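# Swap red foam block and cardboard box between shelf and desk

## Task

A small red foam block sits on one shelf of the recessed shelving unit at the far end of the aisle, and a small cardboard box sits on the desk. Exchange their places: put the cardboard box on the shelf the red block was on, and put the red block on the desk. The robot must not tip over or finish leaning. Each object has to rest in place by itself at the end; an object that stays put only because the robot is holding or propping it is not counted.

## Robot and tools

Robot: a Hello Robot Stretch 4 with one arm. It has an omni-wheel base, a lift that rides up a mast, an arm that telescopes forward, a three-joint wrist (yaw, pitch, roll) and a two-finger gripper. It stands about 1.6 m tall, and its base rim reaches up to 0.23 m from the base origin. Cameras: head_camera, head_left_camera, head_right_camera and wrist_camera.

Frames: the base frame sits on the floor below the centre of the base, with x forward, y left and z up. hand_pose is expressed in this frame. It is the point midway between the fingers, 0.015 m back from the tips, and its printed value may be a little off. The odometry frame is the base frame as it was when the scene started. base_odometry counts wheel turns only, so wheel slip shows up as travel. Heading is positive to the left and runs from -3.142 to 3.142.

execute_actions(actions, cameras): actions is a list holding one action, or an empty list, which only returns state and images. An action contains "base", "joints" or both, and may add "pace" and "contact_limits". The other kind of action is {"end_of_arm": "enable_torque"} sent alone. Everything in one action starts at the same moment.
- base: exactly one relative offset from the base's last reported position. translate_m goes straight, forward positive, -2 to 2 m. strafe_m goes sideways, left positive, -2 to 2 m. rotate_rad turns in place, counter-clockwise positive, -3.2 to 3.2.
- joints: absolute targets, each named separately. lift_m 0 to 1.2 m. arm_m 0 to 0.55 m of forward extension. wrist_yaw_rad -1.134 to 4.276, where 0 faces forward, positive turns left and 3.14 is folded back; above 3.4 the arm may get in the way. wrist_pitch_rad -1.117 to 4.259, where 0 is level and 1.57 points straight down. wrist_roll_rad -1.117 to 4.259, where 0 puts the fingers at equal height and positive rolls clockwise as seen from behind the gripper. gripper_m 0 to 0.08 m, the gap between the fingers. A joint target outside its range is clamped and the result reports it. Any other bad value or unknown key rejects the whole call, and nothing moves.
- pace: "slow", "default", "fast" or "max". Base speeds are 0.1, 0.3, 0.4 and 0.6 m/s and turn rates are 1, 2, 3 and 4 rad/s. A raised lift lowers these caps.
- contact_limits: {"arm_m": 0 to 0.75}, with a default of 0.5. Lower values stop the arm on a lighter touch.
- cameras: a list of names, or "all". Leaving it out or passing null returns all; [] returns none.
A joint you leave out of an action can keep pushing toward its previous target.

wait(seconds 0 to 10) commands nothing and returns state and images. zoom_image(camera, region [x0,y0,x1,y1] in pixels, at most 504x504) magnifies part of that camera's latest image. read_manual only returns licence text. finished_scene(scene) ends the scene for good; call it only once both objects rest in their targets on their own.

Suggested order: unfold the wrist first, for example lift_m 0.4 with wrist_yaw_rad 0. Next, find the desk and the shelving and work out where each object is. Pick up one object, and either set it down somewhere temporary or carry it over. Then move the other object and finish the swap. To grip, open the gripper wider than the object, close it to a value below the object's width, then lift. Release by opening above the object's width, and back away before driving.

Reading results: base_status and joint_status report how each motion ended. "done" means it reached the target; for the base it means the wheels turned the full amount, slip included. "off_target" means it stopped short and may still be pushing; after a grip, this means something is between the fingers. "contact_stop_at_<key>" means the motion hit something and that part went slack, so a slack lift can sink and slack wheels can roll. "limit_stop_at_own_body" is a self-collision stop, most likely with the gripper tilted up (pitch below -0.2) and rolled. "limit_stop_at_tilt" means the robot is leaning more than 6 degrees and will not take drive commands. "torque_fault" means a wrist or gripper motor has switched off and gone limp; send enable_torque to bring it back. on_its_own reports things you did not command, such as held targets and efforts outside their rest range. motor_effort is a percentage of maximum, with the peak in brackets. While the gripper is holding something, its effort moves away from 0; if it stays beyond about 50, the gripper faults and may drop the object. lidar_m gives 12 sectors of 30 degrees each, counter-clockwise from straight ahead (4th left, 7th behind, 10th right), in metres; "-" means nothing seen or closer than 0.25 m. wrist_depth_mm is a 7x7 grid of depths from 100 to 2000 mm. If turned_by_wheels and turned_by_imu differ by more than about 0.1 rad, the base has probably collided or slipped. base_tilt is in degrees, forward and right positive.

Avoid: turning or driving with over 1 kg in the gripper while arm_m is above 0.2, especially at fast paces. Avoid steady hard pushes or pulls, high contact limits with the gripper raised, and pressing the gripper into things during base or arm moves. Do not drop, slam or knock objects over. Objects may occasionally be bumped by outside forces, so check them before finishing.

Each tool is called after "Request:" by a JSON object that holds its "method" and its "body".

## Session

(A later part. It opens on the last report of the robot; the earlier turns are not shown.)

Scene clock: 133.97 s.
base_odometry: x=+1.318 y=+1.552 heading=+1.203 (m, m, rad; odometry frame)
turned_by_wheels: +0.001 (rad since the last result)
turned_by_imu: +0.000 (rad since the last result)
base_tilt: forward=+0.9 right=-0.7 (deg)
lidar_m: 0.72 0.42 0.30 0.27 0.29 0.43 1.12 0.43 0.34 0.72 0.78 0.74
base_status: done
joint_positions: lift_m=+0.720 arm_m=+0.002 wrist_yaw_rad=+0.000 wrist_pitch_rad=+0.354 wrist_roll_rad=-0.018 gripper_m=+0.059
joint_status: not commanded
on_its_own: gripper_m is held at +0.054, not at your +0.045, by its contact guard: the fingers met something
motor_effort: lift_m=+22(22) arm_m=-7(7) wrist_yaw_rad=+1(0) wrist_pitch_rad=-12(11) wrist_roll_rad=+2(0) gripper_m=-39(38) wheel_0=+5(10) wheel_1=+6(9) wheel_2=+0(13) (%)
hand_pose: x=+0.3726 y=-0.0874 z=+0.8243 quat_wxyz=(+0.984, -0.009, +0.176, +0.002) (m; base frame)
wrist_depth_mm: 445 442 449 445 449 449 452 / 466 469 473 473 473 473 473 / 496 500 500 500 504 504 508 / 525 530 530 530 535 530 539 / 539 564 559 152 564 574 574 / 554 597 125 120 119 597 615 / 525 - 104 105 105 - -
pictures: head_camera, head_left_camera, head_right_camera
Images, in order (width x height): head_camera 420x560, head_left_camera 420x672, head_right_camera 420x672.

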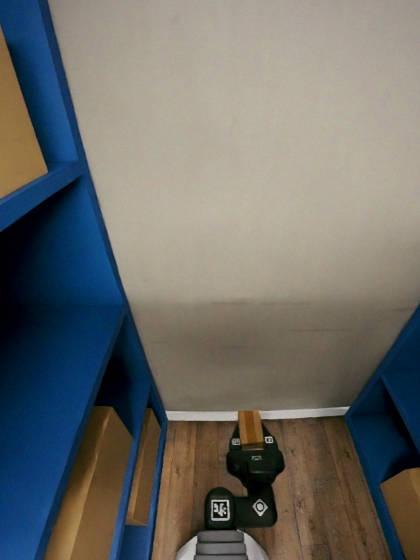

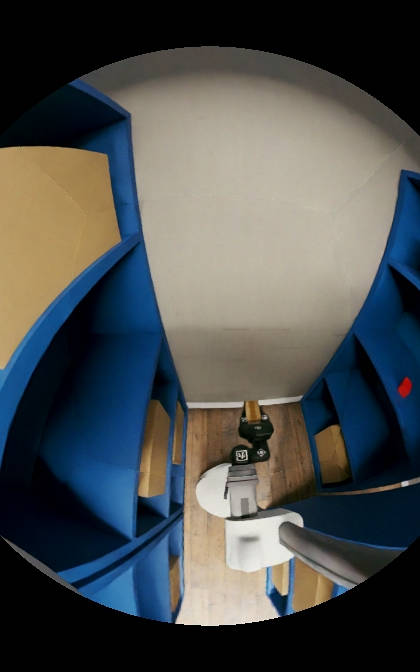

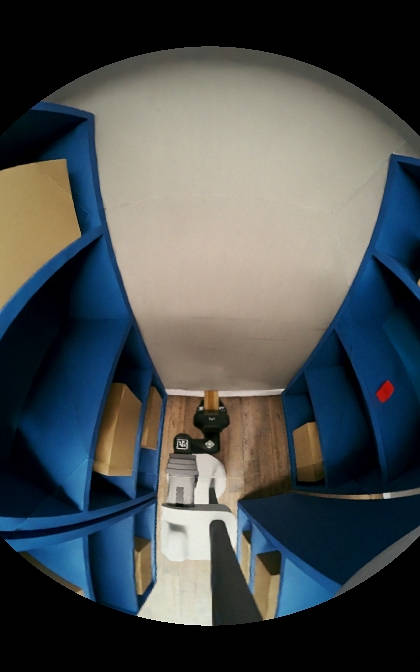

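Request:
{"method": "execute_actions", "body": {"actions": [{"base":{"rotate_rad":-1.53}}]}}

Scene clock: 140.13 s.
base_odometry: x=+1.318 y=+1.552 heading=-0.326 (m, m, rad; odometry frame)
turned_by_wheels: -1.529 (rad since the last result)
turned_by_imu: -1.563 (rad since the last result)
base_tilt: forward=+0.9 right=-0.7 (deg)
lidar_m: 0.73 0.77 0.74 0.73 0.43 0.31 0.29 0.29 0.45 1.01 0.37 0.34
base_status: done
joint_positions: lift_m=+0.720 arm_m=+0.002 wrist_yaw_rad=+0.000 wrist_pitch_rad=+0.354 wrist_roll_rad=-0.018 gripper_m=+0.059
joint_status: not commanded
on_its_own: gripper_m is held at +0.054, not at your +0.045, by its contact guard: the fingers met something
motor_effort: lift_m=+22(22) arm_m=-7(7) wrist_yaw_rad=+1(1) wrist_pitch_rad=-12(12) wrist_roll_rad=+0(0) gripper_m=-38(39) wheel_0=+3(8) wheel_1=+5(12) wheel_2=+2(10) (%)
hand_pose: x=+0.3726 y=-0.0875 z=+0.8243 quat_wxyz=(+0.984, -0.009, +0.176, +0.001) (m; base frame)
wrist_depth_mm: 634 668 715 778 462 286 204 / 917 917 917 904 477 287 204 / 960 976 946 960 512 286 204 / 960 1008 1008 1008 530 289 204 / 759 750 715 152 466 287 204 / 647 634 125 120 119 236 199 / 960 - 104 104 105 - -
pictures: head_camera, head_left_camera, head_right_camera, wrist_camera
camera_calibration (this result's frames):
wrist_camera: T_world_to_cam=[[-0.00759832, -0.999936, 0.00833226, -0.0882903], [-0.381023, -0.00480878, -0.924553, 0.951685], [0.924534, -0.0101998, -0.380963, 0.12231], [0, 0, 0, 1]] pos_world=[0.248864, -0.0824607, 0.927215]
Images, in order (width x height): head_camera 420x560, head_left_camera 420x672, head_right_camera 420x672, wrist_camera 616x392.

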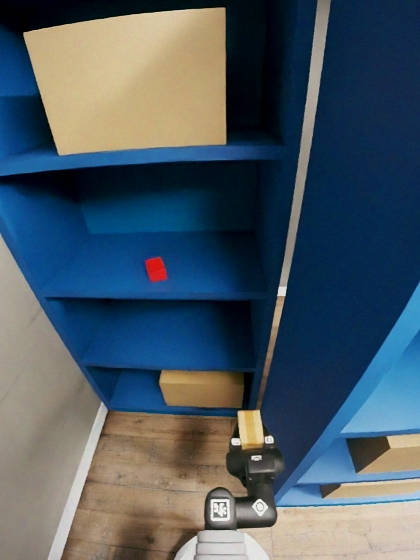

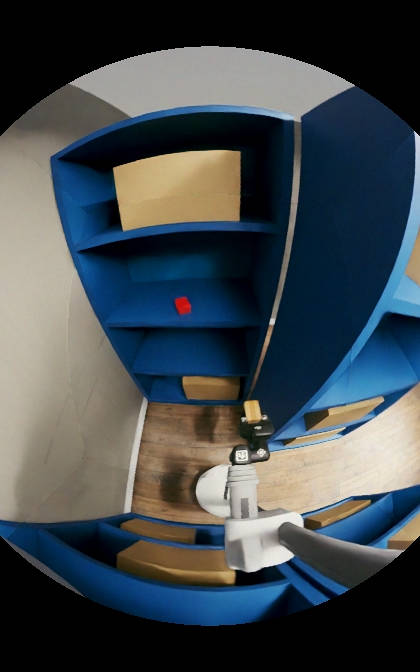

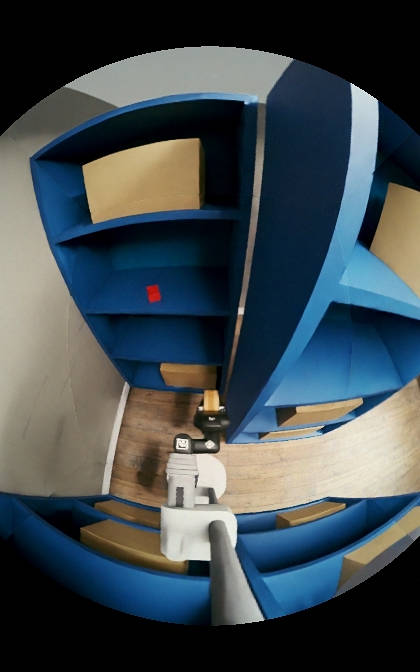

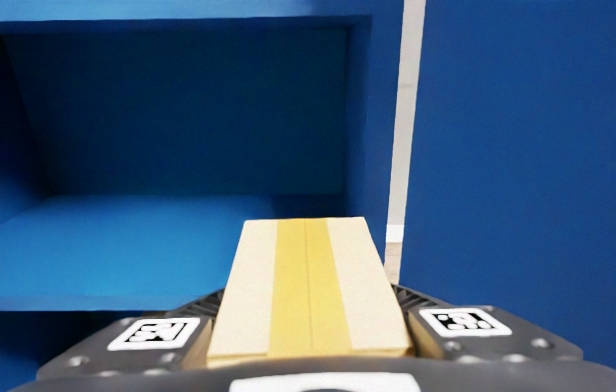

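Request:
{"method": "execute_actions", "body": {"actions": [{"base":{"strafe_m":0.12},"joints":{"lift_m":0.98}}], "cameras": ["head_camera","wrist_camera"]}}

Scene clock: 156.40 s.
base_odometry: x=+1.357 y=+1.665 heading=-0.326 (m, m, rad; odometry frame)
turned_by_wheels: +0.000 (rad since the last result)
turned_by_imu: +0.002 (rad since the last result)
base_tilt: forward=+1.0 right=-0.7 (deg)
lidar_m: 0.72 0.79 0.61 0.59 0.40 0.29 0.28 0.32 0.43 1.02 0.40 0.47
base_status: done
joint_positions: lift_m=+0.980 arm_m=+0.002 wrist_yaw_rad=+0.000 wrist_pitch_rad=+0.354 wrist_roll_rad=-0.018 gripper_m=+0.059
joint_status: all done
on_its_own: gripper_m is held at +0.054, not at your +0.045, by its contact guard: the fingers met something
motor_effort: lift_m=+22(24) arm_m=-7(7) wrist_yaw_rad=+1(0) wrist_pitch_rad=-12(11) wrist_roll_rad=+1(0) gripper_m=-38(38) wheel_0=-4(11) wheel_1=+4(12) wheel_2=+0(2) (%)
hand_pose: x=+0.3726 y=-0.0874 z=+1.0843 quat_wxyz=(+0.984, -0.009, +0.176, +0.002) (m; base frame)
wrist_depth_mm: 842 878 854 866 842 466 377 / 842 917 904 904 866 488 379 / 778 831 798 798 707 512 377 / 609 603 597 585 580 530 379 / 854 1098 1098 152 661 549 377 / 866 991 125 120 119 449 379 / 778 - 104 105 105 - -
pictures: head_camera, wrist_camera
camera_calibration (this result's frames):
wrist_camera: T_world_to_cam=[[-0.00737436, -0.999938, 0.00833181, -0.0904948], [-0.380974, -0.00489423, -0.924573, 1.19206], [0.924556, -0.00999233, -0.380914, 0.221292], [0, 0, 0, 1]] pos_world=[0.248881, -0.0824437, 1.1872]
Images, in order (width x height): head_camera 420x560, wrist_camera 616x392.

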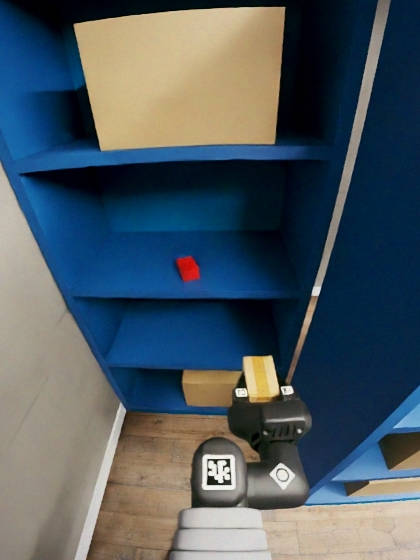

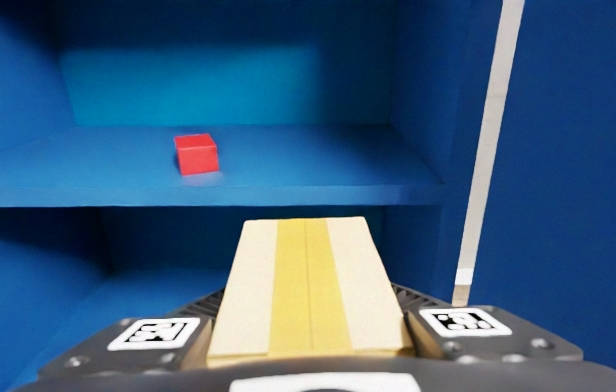

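Request:
{"method": "execute_actions", "body": {"actions": [{"joints":{"arm_m":0.5}}], "cameras": ["head_camera","wrist_camera"]}}

Scene clock: 166.33 s.
base_odometry: x=+1.357 y=+1.665 heading=-0.326 (m, m, rad; odometry frame)
turned_by_wheels: +0.000 (rad since the last result)
turned_by_imu: +0.002 (rad since the last result)
base_tilt: forward=+0.9 right=-0.7 (deg)
lidar_m: 0.74 0.77 0.62 0.59 0.41 0.30 0.29 0.31 0.44 1.04 0.44 0.46
base_status: not commanded
joint_positions: lift_m=+0.980 arm_m=+0.499 wrist_yaw_rad=+0.000 wrist_pitch_rad=+0.354 wrist_roll_rad=-0.018 gripper_m=+0.059
joint_status: all done
on_its_own: gripper_m is held at +0.054, not at your +0.045, by its contact guard: the fingers met something
motor_effort: lift_m=+22(22) arm_m=+7(10) wrist_yaw_rad=+0(1) wrist_pitch_rad=-11(11) wrist_roll_rad=+1(0) gripper_m=-39(39) wheel_0=-4(4) wheel_1=+4(3) wheel_2=+0(0) (%)
hand_pose: x=+0.8692 y=-0.0874 z=+1.0843 quat_wxyz=(+0.984, -0.009, +0.176, +0.002) (m; base frame)
wrist_depth_mm: 427 424 424 421 418 413 312 / 455 452 449 449 442 430 314 / 477 477 477 473 469 452 314 / 500 496 492 492 488 427 312 / 370 370 349 152 343 359 314 / 293 291 125 120 119 289 283 / 241 - 104 104 105 - -
pictures: head_camera, wrist_camera
camera_calibration (this result's frames):
wrist_camera: T_world_to_cam=[[-0.00726392, -0.999939, 0.00833008, -0.086905], [-0.380799, -0.00493658, -0.924645, 1.3812], [0.924629, -0.00988863, -0.380739, -0.238055], [0, 0, 0, 1]] pos_world=[0.745442, -0.0824353, 1.18721]
Images, in order (width x height): head_camera 420x560, wrist_camera 616x392.

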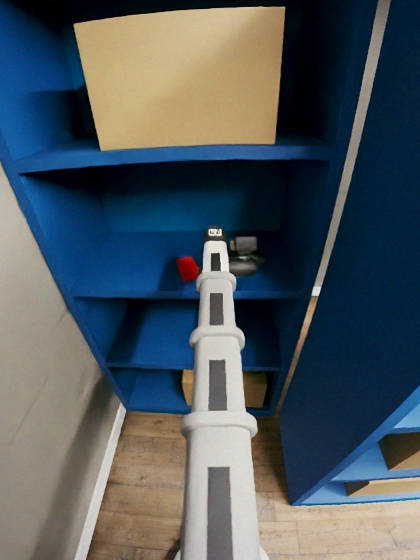

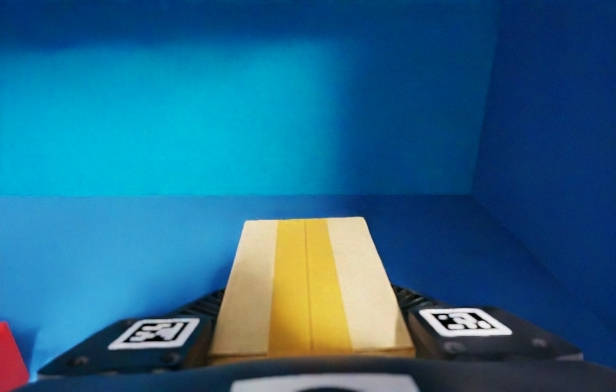

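Request:
{"method": "execute_actions", "body": {"actions": [{"joints":{"lift_m":0.922}}], "cameras": ["head_camera","wrist_camera"]}}

Scene clock: 172.00 s.
base_odometry: x=+1.357 y=+1.665 heading=-0.326 (m, m, rad; odometry frame)
turned_by_wheels: +0.000 (rad since the last result)
turned_by_imu: +0.001 (rad since the last result)
base_tilt: forward=+0.9 right=-0.7 (deg)
lidar_m: 0.73 0.79 0.62 0.59 0.40 0.30 0.28 0.33 0.42 1.05 0.41 0.48
base_status: not commanded
joint_positions: lift_m=+0.922 arm_m=+0.499 wrist_yaw_rad=+0.000 wrist_pitch_rad=+0.354 wrist_roll_rad=-0.018 gripper_m=+0.059
joint_status: all done
on_its_own: gripper_m is held at +0.054, not at your +0.045, by its contact guard: the fingers met something
motor_effort: lift_m=+16(20) arm_m=+7(7) wrist_yaw_rad=+0(0) wrist_pitch_rad=-10(10) wrist_roll_rad=+1(0) gripper_m=-38(39) wheel_0=-4(4) wheel_1=+4(4) wheel_2=+0(0) (%)
hand_pose: x=+0.8692 y=-0.0874 z=+1.0268 quat_wxyz=(+0.984, -0.009, +0.176, +0.002) (m; base frame)
wrist_depth_mm: 427 427 421 421 418 413 314 / 452 449 449 442 439 430 314 / 473 473 473 466 462 439 314 / 359 357 353 349 347 343 298 / 262 259 245 152 242 253 251 / 206 204 125 120 119 204 199 / 176 - 104 105 105 - -
pictures: head_camera, wrist_camera
camera_calibration (this result's frames):
wrist_camera: T_world_to_cam=[[-0.00726397, -0.999939, 0.00833026, -0.086426], [-0.380819, -0.0049365, -0.924636, 1.32803], [0.924621, -0.00988886, -0.38076, -0.259928], [0, 0, 0, 1]] pos_world=[0.745445, -0.0824353, 1.12969]
Images, in order (width x height): head_camera 420x560, wrist_camera 616x392.

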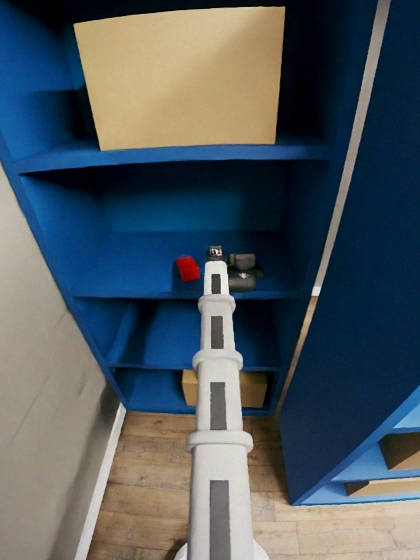

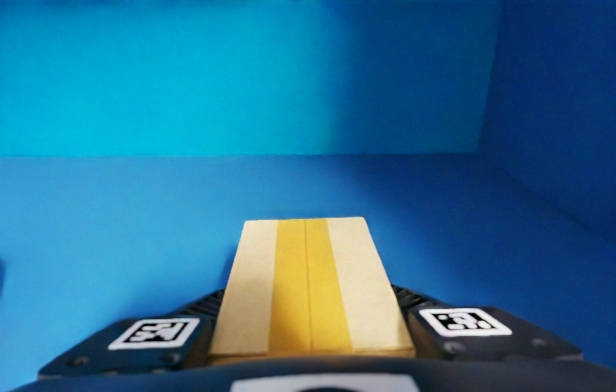

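Request:
{"method": "execute_actions", "body": {"actions": [{"joints":{"lift_m":0.917},"pace":"slow"}], "cameras": []}}

Request:
{"method": "execute_actions", "body": {"actions": [{"joints":{"gripper_m":0.08}}], "cameras": ["wrist_camera"]}}

Request:
{"method": "execute_actions", "body": {"actions": [{"joints":{"arm_m":0.2},"pace":"fast"}], "cameras": ["head_camera","wrist_camera"]}}

Scene clock: 176.50 s.
base_odometry: x=+1.357 y=+1.665 heading=-0.326 (m, m, rad; odometry frame)
turned_by_wheels: +0.000 (rad since the last result)
turned_by_imu: +0.001 (rad since the last result)
base_tilt: forward=+0.9 right=-0.7 (deg)
lidar_m: 0.71 0.79 0.62 0.60 0.41 0.29 0.28 0.34 0.44 1.03 0.42 0.48
base_status: not commanded
joint_positions: lift_m=+0.917 arm_m=+0.499 wrist_yaw_rad=+0.000 wrist_pitch_rad=+0.354 wrist_roll_rad=-0.018 gripper_m=+0.059
joint_status: all done
on_its_own: gripper_m is held at +0.054, not at your +0.045, by its contact guard: the fingers met something
motor_effort: lift_m=+16(13) arm_m=+7(7) wrist_yaw_rad=+1(0) wrist_pitch_rad=-11(9) wrist_roll_rad=+1(0) gripper_m=-40(38) wheel_0=-4(4) wheel_1=+4(4) wheel_2=+0(0) (%)
hand_pose: x=+0.8692 y=-0.0874 z=+1.0218 quat_wxyz=(+0.984, -0.009, +0.176, +0.002) (m; base frame)
wrist_depth_mm: 430 427 424 421 421 413 314 / 452 449 445 442 442 430 312 / 477 469 466 466 462 421 314 / 347 345 342 338 334 330 298 / 253 251 236 152 233 243 242 / 198 197 125 119 119 196 192 / 169 - 104 105 105 - -
pictures: none
No camera images: the call's "cameras" was empty. Leave "cameras" out to get every camera's image.

Scene clock: 177.43 s.
base_odometry: x=+1.357 y=+1.665 heading=-0.326 (m, m, rad; odometry frame)
turned_by_wheels: +0.000 (rad since the last result)
turned_by_imu: +0.000 (rad since the last result)
base_tilt: forward=+1.0 right=-0.7 (deg)
lidar_m: 0.73 0.76 0.61 0.59 0.40 0.31 0.30 0.34 0.42 1.03 0.43 0.47
base_status: not commanded
joint_positions: lift_m=+0.917 arm_m=+0.499 wrist_yaw_rad=+0.000 wrist_pitch_rad=+0.353 wrist_roll_rad=-0.018 gripper_m=+0.080
joint_status: all done
motor_effort: lift_m=+16(16) arm_m=+7(7) wrist_yaw_rad=+0(1) wrist_pitch_rad=-10(12) wrist_roll_rad=+1(0) gripper_m=+2(40) wheel_0=-4(4) wheel_1=+4(4) wheel_2=+0(0) (%)
hand_pose: x=+0.8692 y=-0.0874 z=+1.0219 quat_wxyz=(+0.984, -0.009, +0.176, +0.002) (m; base frame)
wrist_depth_mm: 430 427 427 424 421 410 314 / 452 452 449 445 442 433 314 / 473 473 469 466 462 427 314 / 349 347 342 340 336 332 298 / 253 251 238 153 234 244 244 / 200 198 127 121 129 113 200 / - - 108 106 107 - -
pictures: wrist_camera
camera_calibration (this result's frames):
wrist_camera: T_world_to_cam=[[-0.00726909, -0.999939, 0.00832659, -0.086377], [-0.380462, -0.00493498, -0.924783, 1.32334], [0.924768, -0.00989028, -0.380403, -0.262317], [0, 0, 0, 1]] pos_world=[0.745435, -0.0824355, 1.12474]
Images, in order (width x height): wrist_camera 616x392.

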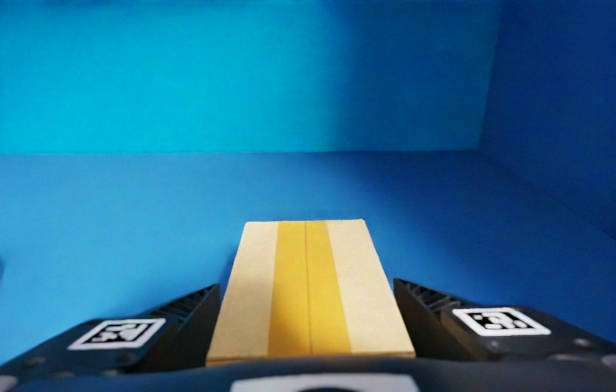

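Scene clock: 179.13 s.
base_odometry: x=+1.357 y=+1.665 heading=-0.326 (m, m, rad; odometry frame)
turned_by_wheels: +0.000 (rad since the last result)
turned_by_imu: +0.000 (rad since the last result)
base_tilt: forward=+0.9 right=-0.7 (deg)
lidar_m: 0.74 0.80 0.61 0.60 0.41 0.31 0.30 0.34 0.42 1.03 0.43 0.46
base_status: not commanded
joint_positions: lift_m=+0.917 arm_m=+0.201 wrist_yaw_rad=+0.000 wrist_pitch_rad=+0.353 wrist_roll_rad=-0.018 gripper_m=+0.080
joint_status: all done
motor_effort: lift_m=+16(16) arm_m=-7(2) wrist_yaw_rad=+1(1) wrist_pitch_rad=-9(10) wrist_roll_rad=+0(0) gripper_m=+2(1) wheel_0=-4(4) wheel_1=+4(4) wheel_2=+0(0) (%)
hand_pose: x=+0.5717 y=-0.0875 z=+1.0219 quat_wxyz=(+0.984, -0.009, +0.176, +0.001) (m; base frame)
wrist_depth_mm: 699 691 691 691 683 427 296 / 732 741 732 723 715 427 298 / 569 418 549 436 530 430 315 / 353 349 345 343 342 336 330 / 809 891 878 866 854 430 359 / 820 891 809 866 165 113 370 / - - 433 759 732 - -
pictures: head_camera, wrist_camera
camera_calibration (this result's frames):
wrist_camera: T_world_to_cam=[[-0.00766057, -0.999936, 0.00832406, -0.0883916], [-0.380192, -0.0047867, -0.924895, 1.21015], [0.924876, -0.01025, -0.380131, 0.0125263], [0, 0, 0, 1]] pos_world=[0.447826, -0.0824649, 1.12476]
Images, in order (width x height): head_camera 420x560, wrist_camera 616x392.

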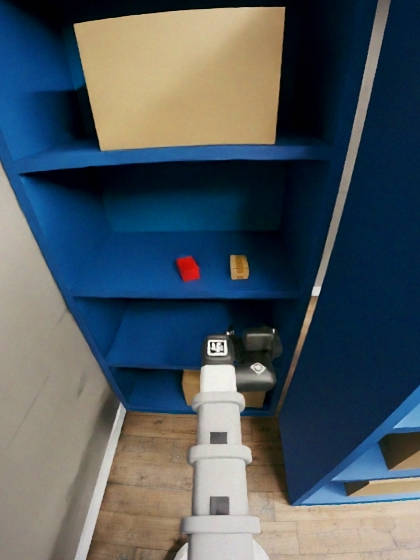

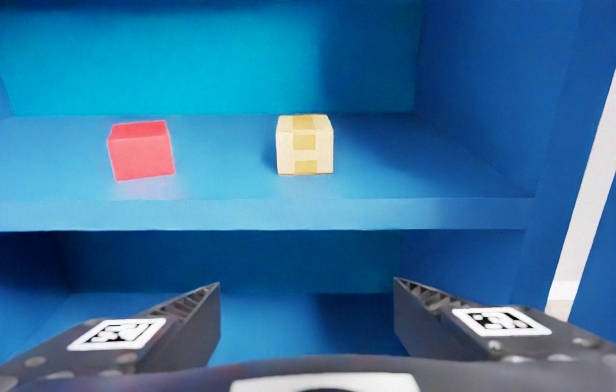

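Request:
{"method": "zoom_image", "body": {"camera": "wrist_camera", "region": [80, 100, 220, 200]}}

Request:
{"method": "zoom_image", "body": {"camera": "head_camera", "region": [160, 240, 260, 310]}}

Region (80, 100, 220, 200) of wrist_camera's 616x392 image, scaled by 3.600; it fills the top 360 rows of this view, and the rest is white.

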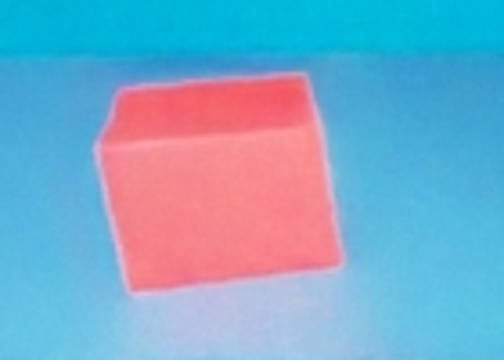

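Region (160, 240, 260, 310) of head_camera's 420x560 image, scaled by 5.040, with more detail than that image has; it fills the top 353 rows of this view, and the rest is white.

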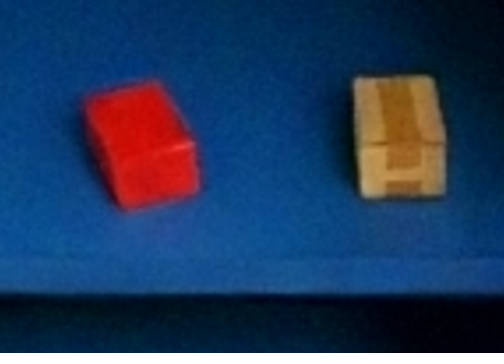

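Request:
{"method": "execute_actions", "body": {"actions": [{"base":{"strafe_m":0.109},"joints":{"lift_m":0.985,"wrist_yaw_rad":0.35}}], "cameras": []}}

Request:
{"method": "execute_actions", "body": {"actions": [{"joints":{"arm_m":0.456}}], "cameras": ["head_camera","wrist_camera"]}}

Scene clock: 197.70 s.
base_odometry: x=+1.391 y=+1.768 heading=-0.326 (m, m, rad; odometry frame)
turned_by_wheels: +0.000 (rad since the last result)
turned_by_imu: +0.001 (rad since the last result)
base_tilt: forward=+0.9 right=-0.7 (deg)
lidar_m: 0.72 0.70 0.51 0.49 0.38 0.29 0.28 0.35 0.41 1.03 0.51 0.63
base_status: done
joint_positions: lift_m=+0.985 arm_m=+0.201 wrist_yaw_rad=+0.350 wrist_pitch_rad=+0.353 wrist_roll_rad=-0.018 gripper_m=+0.080
joint_status: all done
motor_effort: lift_m=+22(22) arm_m=-7(7) wrist_yaw_rad=+0(7) wrist_pitch_rad=-10(9) wrist_roll_rad=+2(1) gripper_m=+2(2) wheel_0=-2(14) wheel_1=+3(13) wheel_2=+0(0) (%)
hand_pose: x=+0.5895 y=-0.0137 z=+1.0895 quat_wxyz=(+0.969, -0.039, +0.171, +0.173) (m; base frame)
wrist_depth_mm: 462 580 750 723 668 621 574 / 469 597 788 759 699 640 603 / 480 609 750 778 715 668 627 / 504 525 521 512 430 500 394 / 525 591 424 379 375 370 334 / 549 574 778 931 166 113 304 / - - 473 842 820 - -
pictures: none
No camera images: the call's "cameras" was empty. Leave "cameras" out to get every camera's image.

Scene clock: 199.60 s.
base_odometry: x=+1.391 y=+1.768 heading=-0.326 (m, m, rad; odometry frame)
turned_by_wheels: +0.000 (rad since the last result)
turned_by_imu: +0.001 (rad since the last result)
base_tilt: forward=+0.9 right=-0.7 (deg)
lidar_m: 0.74 0.68 0.50 0.49 0.42 0.30 0.28 0.33 0.44 1.05 0.49 0.63
base_status: not commanded
joint_positions: lift_m=+0.985 arm_m=+0.455 wrist_yaw_rad=+0.350 wrist_pitch_rad=+0.353 wrist_roll_rad=-0.018 gripper_m=+0.080
joint_status: all done
motor_effort: lift_m=+22(22) arm_m=+7(5) wrist_yaw_rad=+2(1) wrist_pitch_rad=-8(10) wrist_roll_rad=+1(1) gripper_m=+2(1) wheel_0=-2(2) wheel_1=+3(3) wheel_2=+0(0) (%)
hand_pose: x=+0.8431 y=-0.0137 z=+1.0895 quat_wxyz=(+0.969, -0.039, +0.171, +0.173) (m; base frame)
wrist_depth_mm: 452 549 525 473 439 410 382 / 462 580 554 504 462 430 399 / 473 597 591 539 488 449 418 / 466 521 517 512 496 469 436 / 384 384 382 375 373 368 366 / 301 300 273 229 165 113 304 / - - 194 200 200 - -
pictures: head_camera, wrist_camera
camera_calibration (this result's frames):
wrist_camera: T_world_to_cam=[[0.335922, -0.941853, 0.00832243, -0.301986], [-0.355319, -0.134901, -0.924959, 1.35352], [0.872299, 0.307757, -0.379975, -0.163623], [0, 0, 0, 1]] pos_world=[0.725103, -0.0514785, 1.19229]
Images, in order (width x height): head_camera 420x560, wrist_camera 616x392.

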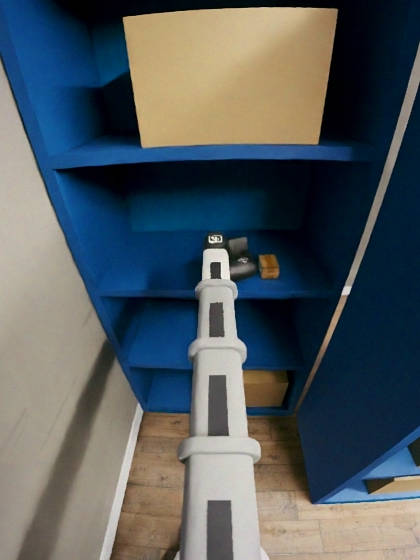

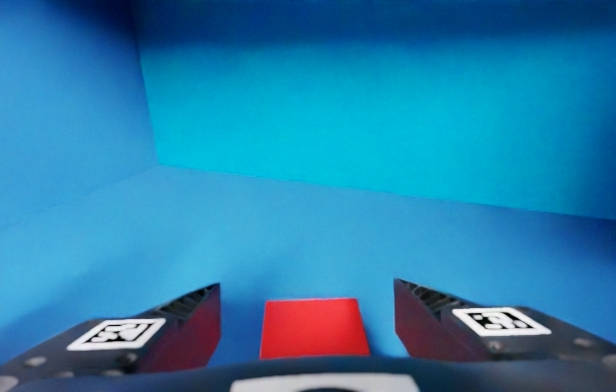

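Request:
{"method": "execute_actions", "body": {"actions": [{"base":{"strafe_m":0.005},"joints":{"arm_m":0.478}}], "cameras": ["wrist_camera"]}}

Request:
{"method": "execute_actions", "body": {"actions": [{"joints":{"lift_m":0.94}}], "cameras": ["wrist_camera"]}}

Scene clock: 211.43 s.
base_odometry: x=+1.393 y=+1.773 heading=-0.326 (m, m, rad; odometry frame)
turned_by_wheels: +0.000 (rad since the last result)
turned_by_imu: +0.002 (rad since the last result)
base_tilt: forward=+0.9 right=-0.7 (deg)
lidar_m: 0.73 0.68 0.50 0.48 0.39 0.31 0.27 0.33 0.43 1.04 0.51 0.65
base_status: done
joint_positions: lift_m=+0.985 arm_m=+0.477 wrist_yaw_rad=+0.350 wrist_pitch_rad=+0.353 wrist_roll_rad=-0.018 gripper_m=+0.080
joint_status: all done
motor_effort: lift_m=+22(22) arm_m=+7(11) wrist_yaw_rad=+1(0) wrist_pitch_rad=-10(8) wrist_roll_rad=+2(1) gripper_m=+2(2) wheel_0=+3(12) wheel_1=+2(10) wheel_2=+0(0) (%)
hand_pose: x=+0.8651 y=-0.0137 z=+1.0895 quat_wxyz=(+0.969, -0.039, +0.171, +0.173) (m; base frame)
wrist_depth_mm: 449 530 496 455 418 389 366 / 455 559 530 480 439 410 382 / 462 580 564 512 462 430 399 / 462 525 521 508 473 445 418 / 387 379 379 373 373 370 366 / 300 300 212 296 165 113 303 / - - 169 200 199 - -
pictures: wrist_camera
camera_calibration (this result's frames):
wrist_camera: T_world_to_cam=[[0.33591, -0.941857, 0.00832244, -0.309363], [-0.355324, -0.134898, -0.924958, 1.36133], [0.872301, 0.307745, -0.379979, -0.182797], [0, 0, 0, 1]] pos_world=[0.747086, -0.0514798, 1.19229]
Images, in order (width x height): wrist_camera 616x392.

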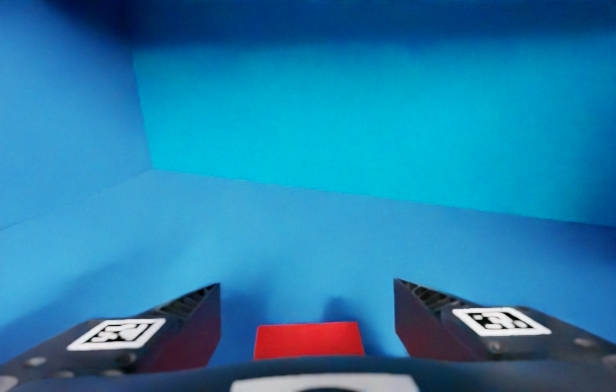

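Scene clock: 212.50 s.
base_odometry: x=+1.393 y=+1.773 heading=-0.326 (m, m, rad; odometry frame)
turned_by_wheels: +0.000 (rad since the last result)
turned_by_imu: +0.000 (rad since the last result)
base_tilt: forward=+1.0 right=-0.7 (deg)
lidar_m: 0.73 0.67 0.50 0.48 0.40 0.28 0.27 0.31 0.41 1.02 0.52 0.63
base_status: not commanded
joint_positions: lift_m=+0.940 arm_m=+0.477 wrist_yaw_rad=+0.350 wrist_pitch_rad=+0.353 wrist_roll_rad=-0.018 gripper_m=+0.080
joint_status: all done
motor_effort: lift_m=+16(21) arm_m=+7(7) wrist_yaw_rad=+1(0) wrist_pitch_rad=-8(8) wrist_roll_rad=+0(0) gripper_m=+1(2) wheel_0=+3(3) wheel_1=+2(1) wheel_2=+0(0) (%)
hand_pose: x=+0.8651 y=-0.0137 z=+1.0450 quat_wxyz=(+0.969, -0.039, +0.171, +0.173) (m; base frame)
wrist_depth_mm: 449 535 500 455 418 387 364 / 455 564 530 477 439 407 382 / 462 569 554 512 469 430 397 / 413 407 402 402 394 392 387 / 300 297 296 291 290 286 285 / 235 233 163 163 156 113 236 / - - 142 142 141 - -
pictures: wrist_camera
camera_calibration (this result's frames):
wrist_camera: T_world_to_cam=[[0.335912, -0.941857, 0.00832263, -0.308995], [-0.355324, -0.134899, -0.924958, 1.32017], [0.8723, 0.307747, -0.379979, -0.199709], [0, 0, 0, 1]] pos_world=[0.74709, -0.0514796, 1.14779]
Images, in order (width x height): wrist_camera 616x392.

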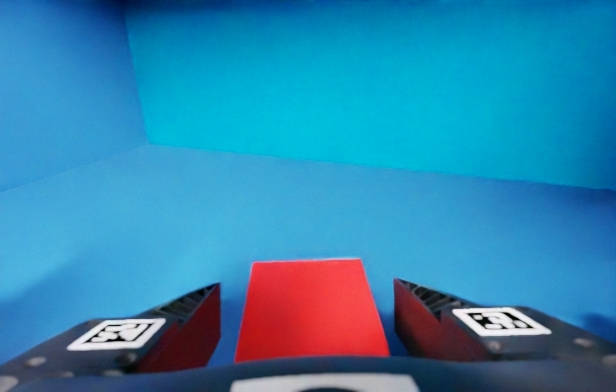

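Request:
{"method": "execute_actions", "body": {"actions": [{"joints":{"lift_m":0.917}}], "cameras": ["wrist_camera"]}}

Request:
{"method": "execute_actions", "body": {"actions": [{"joints":{"gripper_m":0.04}}], "cameras": ["wrist_camera"]}}

Scene clock: 215.70 s.
base_odometry: x=+1.393 y=+1.773 heading=-0.326 (m, m, rad; odometry frame)
turned_by_wheels: +0.000 (rad since the last result)
turned_by_imu: +0.001 (rad since the last result)
base_tilt: forward=+0.9 right=-0.7 (deg)
lidar_m: 0.74 0.65 0.51 0.46 0.39 0.29 0.27 0.33 0.43 1.05 0.52 0.61
base_status: not commanded
joint_positions: lift_m=+0.917 arm_m=+0.477 wrist_yaw_rad=+0.350 wrist_pitch_rad=+0.353 wrist_roll_rad=-0.018 gripper_m=+0.080
joint_status: all done
motor_effort: lift_m=+16(13) arm_m=+7(7) wrist_yaw_rad=+1(2) wrist_pitch_rad=-9(9) wrist_roll_rad=+1(1) gripper_m=+1(2) wheel_0=+3(3) wheel_1=+2(2) wheel_2=+0(0) (%)
hand_pose: x=+0.8651 y=-0.0137 z=+1.0220 quat_wxyz=(+0.969, -0.039, +0.171, +0.173) (m; base frame)
wrist_depth_mm: 449 539 500 455 418 389 366 / 452 559 530 484 439 407 382 / 455 544 539 492 459 424 399 / 351 347 343 340 336 330 330 / 255 253 237 163 235 246 243 / 200 198 138 129 134 113 201 / - - 115 112 114 - -
pictures: wrist_camera
camera_calibration (this result's frames):
wrist_camera: T_world_to_cam=[[0.335912, -0.941857, 0.00832256, -0.308804], [-0.355324, -0.134899, -0.924958, 1.29889], [0.8723, 0.307747, -0.379979, -0.208453], [0, 0, 0, 1]] pos_world=[0.747091, -0.0514796, 1.12478]
Images, in order (width x height): wrist_camera 616x392.

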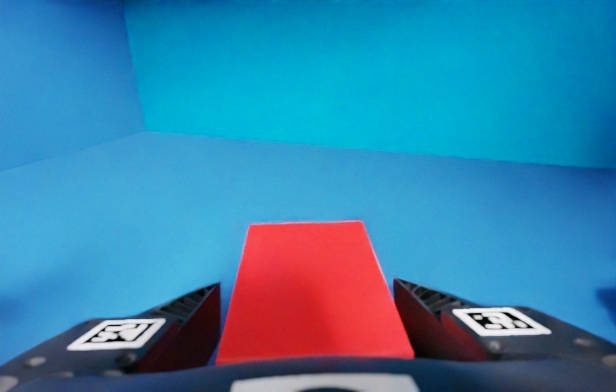

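Scene clock: 216.70 s.
base_odometry: x=+1.393 y=+1.773 heading=-0.326 (m, m, rad; odometry frame)
turned_by_wheels: +0.000 (rad since the last result)
turned_by_imu: +0.000 (rad since the last result)
base_tilt: forward=+0.9 right=-0.8 (deg)
lidar_m: 0.74 0.66 0.49 0.49 0.42 0.28 0.27 0.33 0.42 1.04 0.52 0.65
base_status: not commanded
joint_positions: lift_m=+0.917 arm_m=+0.477 wrist_yaw_rad=+0.350 wrist_pitch_rad=+0.353 wrist_roll_rad=-0.018 gripper_m=+0.058
joint_status: gripper_m off_target (ended at +0.058, target +0.040)
on_its_own: gripper_m is held at +0.053, not at your +0.040, by its contact guard: the fingers met something
motor_effort: lift_m=+16(16) arm_m=+7(7) wrist_yaw_rad=+1(0) wrist_pitch_rad=-8(9) wrist_roll_rad=+0(0) gripper_m=-36(39) wheel_0=+3(3) wheel_1=+2(1) wheel_2=+0(0) (%)
hand_pose: x=+0.8651 y=-0.0137 z=+1.0220 quat_wxyz=(+0.969, -0.039, +0.171, +0.173) (m; base frame)
wrist_depth_mm: 449 535 496 455 424 389 364 / 455 559 530 480 439 410 379 / 452 544 539 488 459 424 399 / 353 349 343 342 338 330 329 / 255 252 238 163 234 245 243 / 200 199 131 129 128 197 193 / 171 - 111 112 110 - -
pictures: wrist_camera
camera_calibration (this result's frames):
wrist_camera: T_world_to_cam=[[0.335904, -0.941859, 0.00832353, -0.3088], [-0.355325, -0.134897, -0.924958, 1.29889], [0.872303, 0.30774, -0.379979, -0.208454], [0, 0, 0, 1]] pos_world=[0.74709, -0.0514803, 1.12478]
Images, in order (width x height): wrist_camera 616x392.

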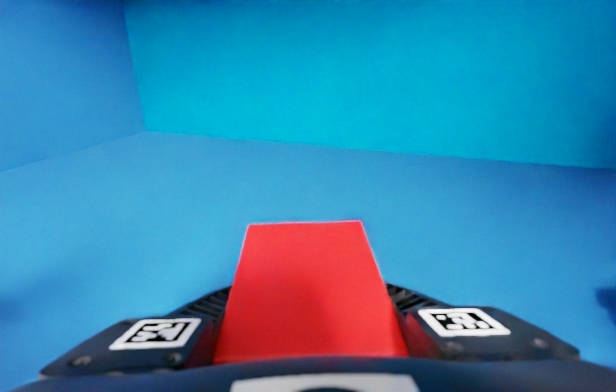

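Request:
{"method": "execute_actions", "body": {"actions": [{"joints":{"lift_m":0.99}}], "cameras": []}}

Request:
{"method": "execute_actions", "body": {"actions": [{"joints":{"arm_m":0.003},"pace":"fast"}], "cameras": ["head_camera","wrist_camera"]}}

Scene clock: 220.33 s.
base_odometry: x=+1.393 y=+1.773 heading=-0.326 (m, m, rad; odometry frame)
turned_by_wheels: +0.000 (rad since the last result)
turned_by_imu: +0.001 (rad since the last result)
base_tilt: forward=+1.0 right=-0.7 (deg)
lidar_m: 0.72 0.67 0.51 0.48 0.40 0.28 0.28 0.35 0.42 1.01 0.52 0.65
base_status: not commanded
joint_positions: lift_m=+0.990 arm_m=+0.477 wrist_yaw_rad=+0.350 wrist_pitch_rad=+0.353 wrist_roll_rad=-0.018 gripper_m=+0.058
joint_status: all done
on_its_own: gripper_m is held at +0.053, not at your +0.040, by its contact guard: the fingers met something
motor_effort: lift_m=+22(21) arm_m=+7(7) wrist_yaw_rad=+1(1) wrist_pitch_rad=-9(9) wrist_roll_rad=+1(1) gripper_m=-36(37) wheel_0=+3(3) wheel_1=+2(2) wheel_2=+0(0) (%)
hand_pose: x=+0.8651 y=-0.0137 z=+1.0944 quat_wxyz=(+0.969, -0.039, +0.171, +0.173) (m; base frame)
wrist_depth_mm: 449 530 496 455 421 389 364 / 455 559 525 484 442 410 382 / 466 591 564 512 466 427 399 / 469 535 530 521 484 449 421 / 394 392 370 163 362 377 375 / 309 307 131 129 128 303 298 / 265 - 111 112 111 - -
pictures: none
No camera images: the call's "cameras" was empty. Leave "cameras" out to get every camera's image.

Scene clock: 222.40 s.
base_odometry: x=+1.393 y=+1.773 heading=-0.326 (m, m, rad; odometry frame)
turned_by_wheels: +0.000 (rad since the last result)
turned_by_imu: +0.001 (rad since the last result)
base_tilt: forward=+0.9 right=-0.7 (deg)
lidar_m: 0.73 0.68 0.50 0.47 0.38 0.30 0.29 0.34 0.41 1.04 0.52 0.64
base_status: not commanded
joint_positions: lift_m=+0.990 arm_m=+0.004 wrist_yaw_rad=+0.350 wrist_pitch_rad=+0.353 wrist_roll_rad=-0.018 gripper_m=+0.058
joint_status: all done
on_its_own: gripper_m is held at +0.053, not at your +0.040, by its contact guard: the fingers met something
motor_effort: lift_m=+22(22) arm_m=-7(10) wrist_yaw_rad=+1(0) wrist_pitch_rad=-11(10) wrist_roll_rad=+1(1) gripper_m=-37(36) wheel_0=+3(3) wheel_1=+1(2) wheel_2=+0(0) (%)
hand_pose: x=+0.3925 y=-0.0137 z=+1.0944 quat_wxyz=(+0.969, -0.039, +0.172, +0.173) (m; base frame)
wrist_depth_mm: 508 597 788 917 831 778 723 / 521 615 820 946 891 809 750 / 530 654 768 842 842 809 768 / 544 676 741 621 544 517 492 / 549 707 820 164 1025 960 854 / 564 676 131 129 128 960 904 / 554 - 111 112 111 - -
pictures: head_camera, wrist_camera
camera_calibration (this result's frames):
wrist_camera: T_world_to_cam=[[0.3358, -0.941897, 0.0083271, -0.150656], [-0.355798, -0.135023, -0.924758, 1.19789], [0.87215, 0.307571, -0.380465, 0.231901], [0, 0, 0, 1]] pos_world=[0.274544, -0.0514865, 1.19724]
Images, in order (width x height): head_camera 420x560, wrist_camera 616x392.

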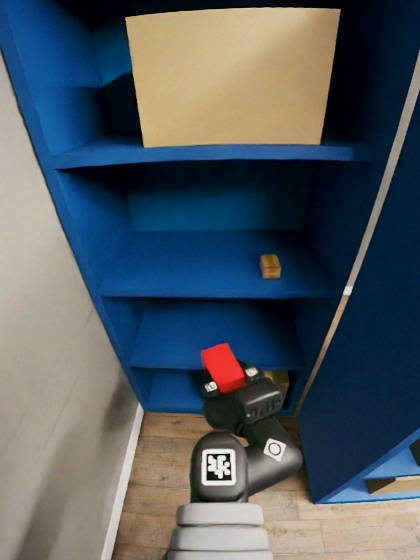

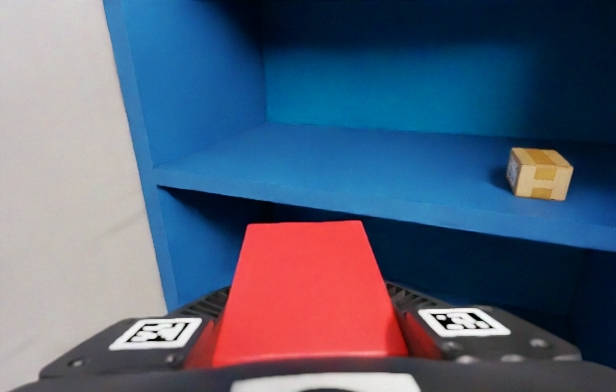

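Request:
{"method": "execute_actions", "body": {"actions": [{"joints":{"wrist_pitch_rad":1.45,"wrist_yaw_rad":0,"lift_m":0.65},"pace":"fast"}], "cameras": []}}

Request:
{"method": "execute_actions", "body": {"actions": [{"base":{"rotate_rad":-1.54}}]}}

Scene clock: 232.87 s.
base_odometry: x=+1.393 y=+1.773 heading=-0.326 (m, m, rad; odometry frame)
turned_by_wheels: +0.000 (rad since the last result)
turned_by_imu: +0.001 (rad since the last result)
base_tilt: forward=+0.9 right=-0.8 (deg)
lidar_m: 0.73 0.69 0.51 0.49 0.38 0.28 0.28 0.29 0.42 1.05 0.52 0.65
base_status: not commanded
joint_positions: lift_m=+0.650 arm_m=+0.004 wrist_yaw_rad=+0.000 wrist_pitch_rad=+1.451 wrist_roll_rad=-0.018 gripper_m=+0.058
joint_status: all done
on_its_own: gripper_m is held at +0.053, not at your +0.040, by its contact guard: the fingers met something
motor_effort: lift_m=+16(16) arm_m=-6(7) wrist_yaw_rad=+1(5) wrist_pitch_rad=-2(7) wrist_roll_rad=-1(0) gripper_m=-36(36) wheel_0=+3(3) wheel_1=+1(2) wheel_2=+0(0) (%)
hand_pose: x=+0.2006 y=-0.0874 z=+0.6173 quat_wxyz=(+0.748, -0.007, +0.663, +0.006) (m; base frame)
wrist_depth_mm: 778 788 778 788 798 750 517 / 768 778 778 788 788 732 512 / 768 768 768 768 778 732 508 / 759 768 768 768 768 768 699 / 741 750 574 163 759 768 768 / 732 732 131 129 128 759 759 / 732 - 111 112 110 - -
pictures: none
No camera images: the call's "cameras" was empty. Leave "cameras" out to get every camera's image.

Scene clock: 234.90 s.
base_odometry: x=+1.393 y=+1.773 heading=-1.865 (m, m, rad; odometry frame)
turned_by_wheels: -1.539 (rad since the last result)
turned_by_imu: -1.574 (rad since the last result)
base_tilt: forward=+0.9 right=-0.7 (deg)
lidar_m: 0.95 0.53 0.65 0.73 0.69 0.49 0.47 0.40 0.28 0.27 0.30 0.46
base_status: done
joint_positions: lift_m=+0.650 arm_m=+0.004 wrist_yaw_rad=+0.000 wrist_pitch_rad=+1.450 wrist_roll_rad=-0.018 gripper_m=+0.058
joint_status: not commanded
on_its_own: gripper_m is held at +0.053, not at your +0.040, by its contact guard: the fingers met something
motor_effort: lift_m=+17(17) arm_m=-7(7) wrist_yaw_rad=+1(0) wrist_pitch_rad=-2(2) wrist_roll_rad=+0(0) gripper_m=-36(35) wheel_0=+3(8) wheel_1=+4(11) wheel_2=+4(9) (%)
hand_pose: x=+0.2006 y=-0.0874 z=+0.6173 quat_wxyz=(+0.748, -0.007, +0.663, +0.006) (m; base frame)
wrist_depth_mm: 707 759 778 788 798 723 359 / 603 768 778 778 788 484 355 / 768 768 768 778 768 569 492 / 759 759 759 768 768 699 699 / 750 759 574 163 691 683 691 / 732 732 131 129 128 683 683 / 732 - 111 112 110 - -
pictures: head_camera, head_left_camera, head_right_camera, wrist_camera
camera_calibration (this result's frames):
wrist_camera: T_world_to_cam=[[0.00407399, -0.999937, 0.0104189, -0.0914677], [-0.996521, -0.00492693, -0.0831956, 0.298873], [0.0832417, -0.0100437, -0.996479, 0.751167], [0, 0, 0, 1]] pos_world=[0.235677, -0.0824449, 0.77434]
Images, in order (width x height): head_camera 420x560, head_left_camera 420x672, head_right_camera 420x672, wrist_camera 616x392.

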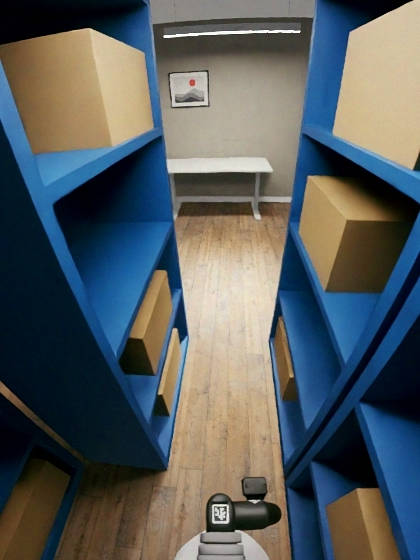

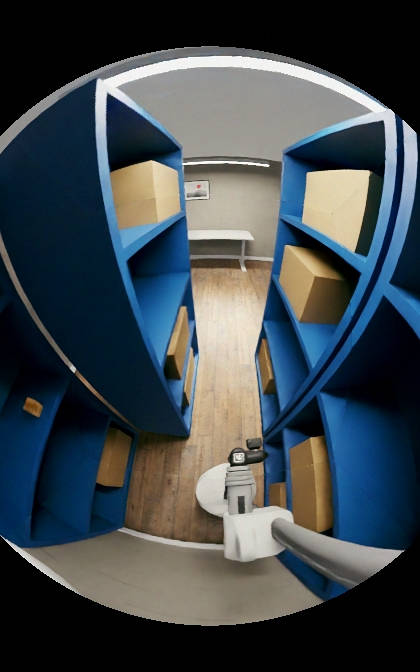

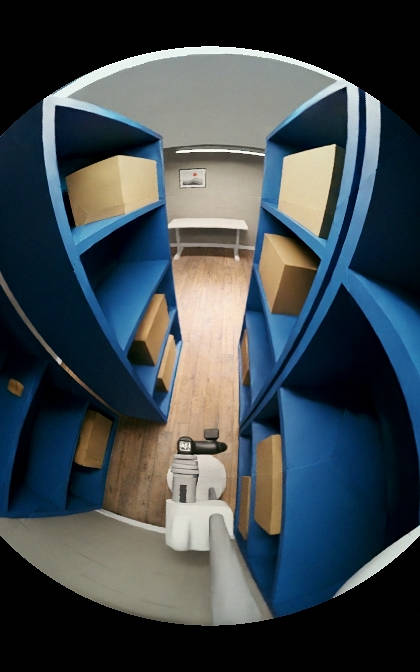

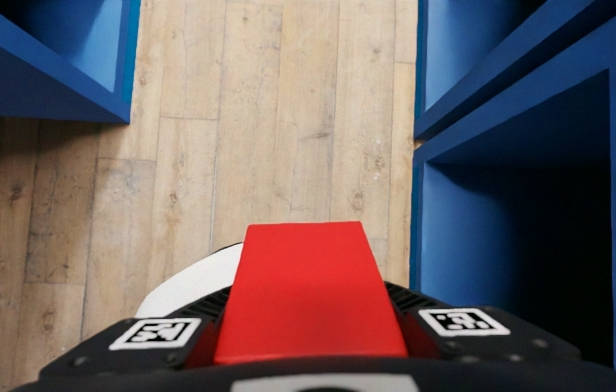

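Request:
{"method": "execute_actions", "body": {"actions": [{"base":{"translate_m":0.9},"pace":"fast"}], "cameras": ["head_camera","wrist_camera"]}}

Scene clock: 244.00 s.
base_odometry: x=+1.133 y=+0.911 heading=-1.864 (m, m, rad; odometry frame)
turned_by_wheels: +0.001 (rad since the last result)
turned_by_imu: +0.000 (rad since the last result)
base_tilt: forward=+0.9 right=-0.7 (deg)
lidar_m: 2.53 0.32 0.25 0.25 0.25 0.37 1.13 0.46 0.32 0.31 0.35 0.52
base_status: done
joint_positions: lift_m=+0.650 arm_m=+0.004 wrist_yaw_rad=+0.000 wrist_pitch_rad=+1.451 wrist_roll_rad=-0.018 gripper_m=+0.058
joint_status: not commanded
on_its_own: gripper_m is held at +0.053, not at your +0.040, by its contact guard: the fingers met something
motor_effort: lift_m=+17(17) arm_m=-7(7) wrist_yaw_rad=+1(1) wrist_pitch_rad=-3(2) wrist_roll_rad=+1(1) gripper_m=-36(36) wheel_0=+4(10) wheel_1=+5(10) wheel_2=+2(14) (%)
hand_pose: x=+0.2006 y=-0.0874 z=+0.6173 quat_wxyz=(+0.748, -0.007, +0.663, +0.006) (m; base frame)
wrist_depth_mm: 778 788 788 788 798 798 798 / 496 778 788 778 788 778 436 / 683 691 768 788 768 647 477 / 676 691 759 759 778 621 436 / 480 699 564 163 759 609 430 / 492 609 131 129 128 500 421 / 473 - 111 112 111 - -
pictures: head_camera, wrist_camera
camera_calibration (this result's frames):
wrist_camera: T_world_to_cam=[[0.00405182, -0.999938, 0.0104186, -0.0914635], [-0.996528, -0.00490397, -0.0831116, 0.298801], [0.0831575, -0.0100457, -0.996486, 0.751188], [0, 0, 0, 1]] pos_world=[0.235668, -0.0824463, 0.774335]
Images, in order (width x height): head_camera 420x560, wrist_camera 616x392.

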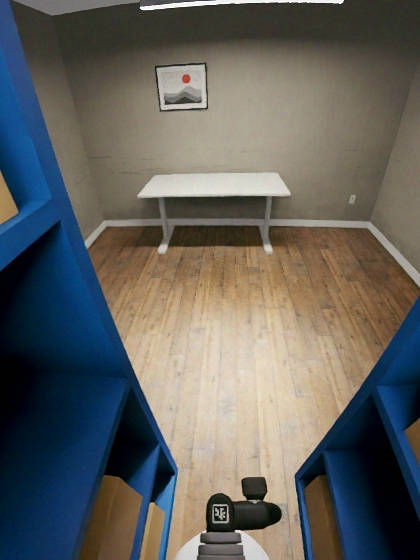

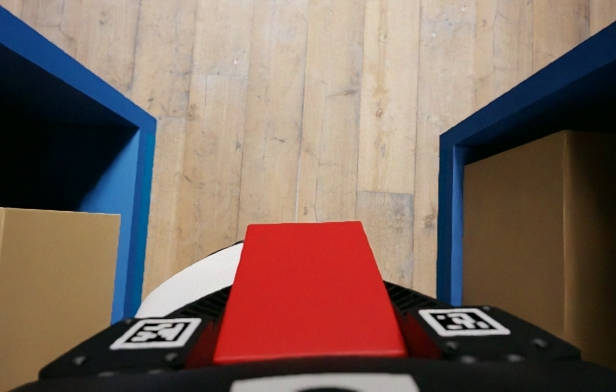

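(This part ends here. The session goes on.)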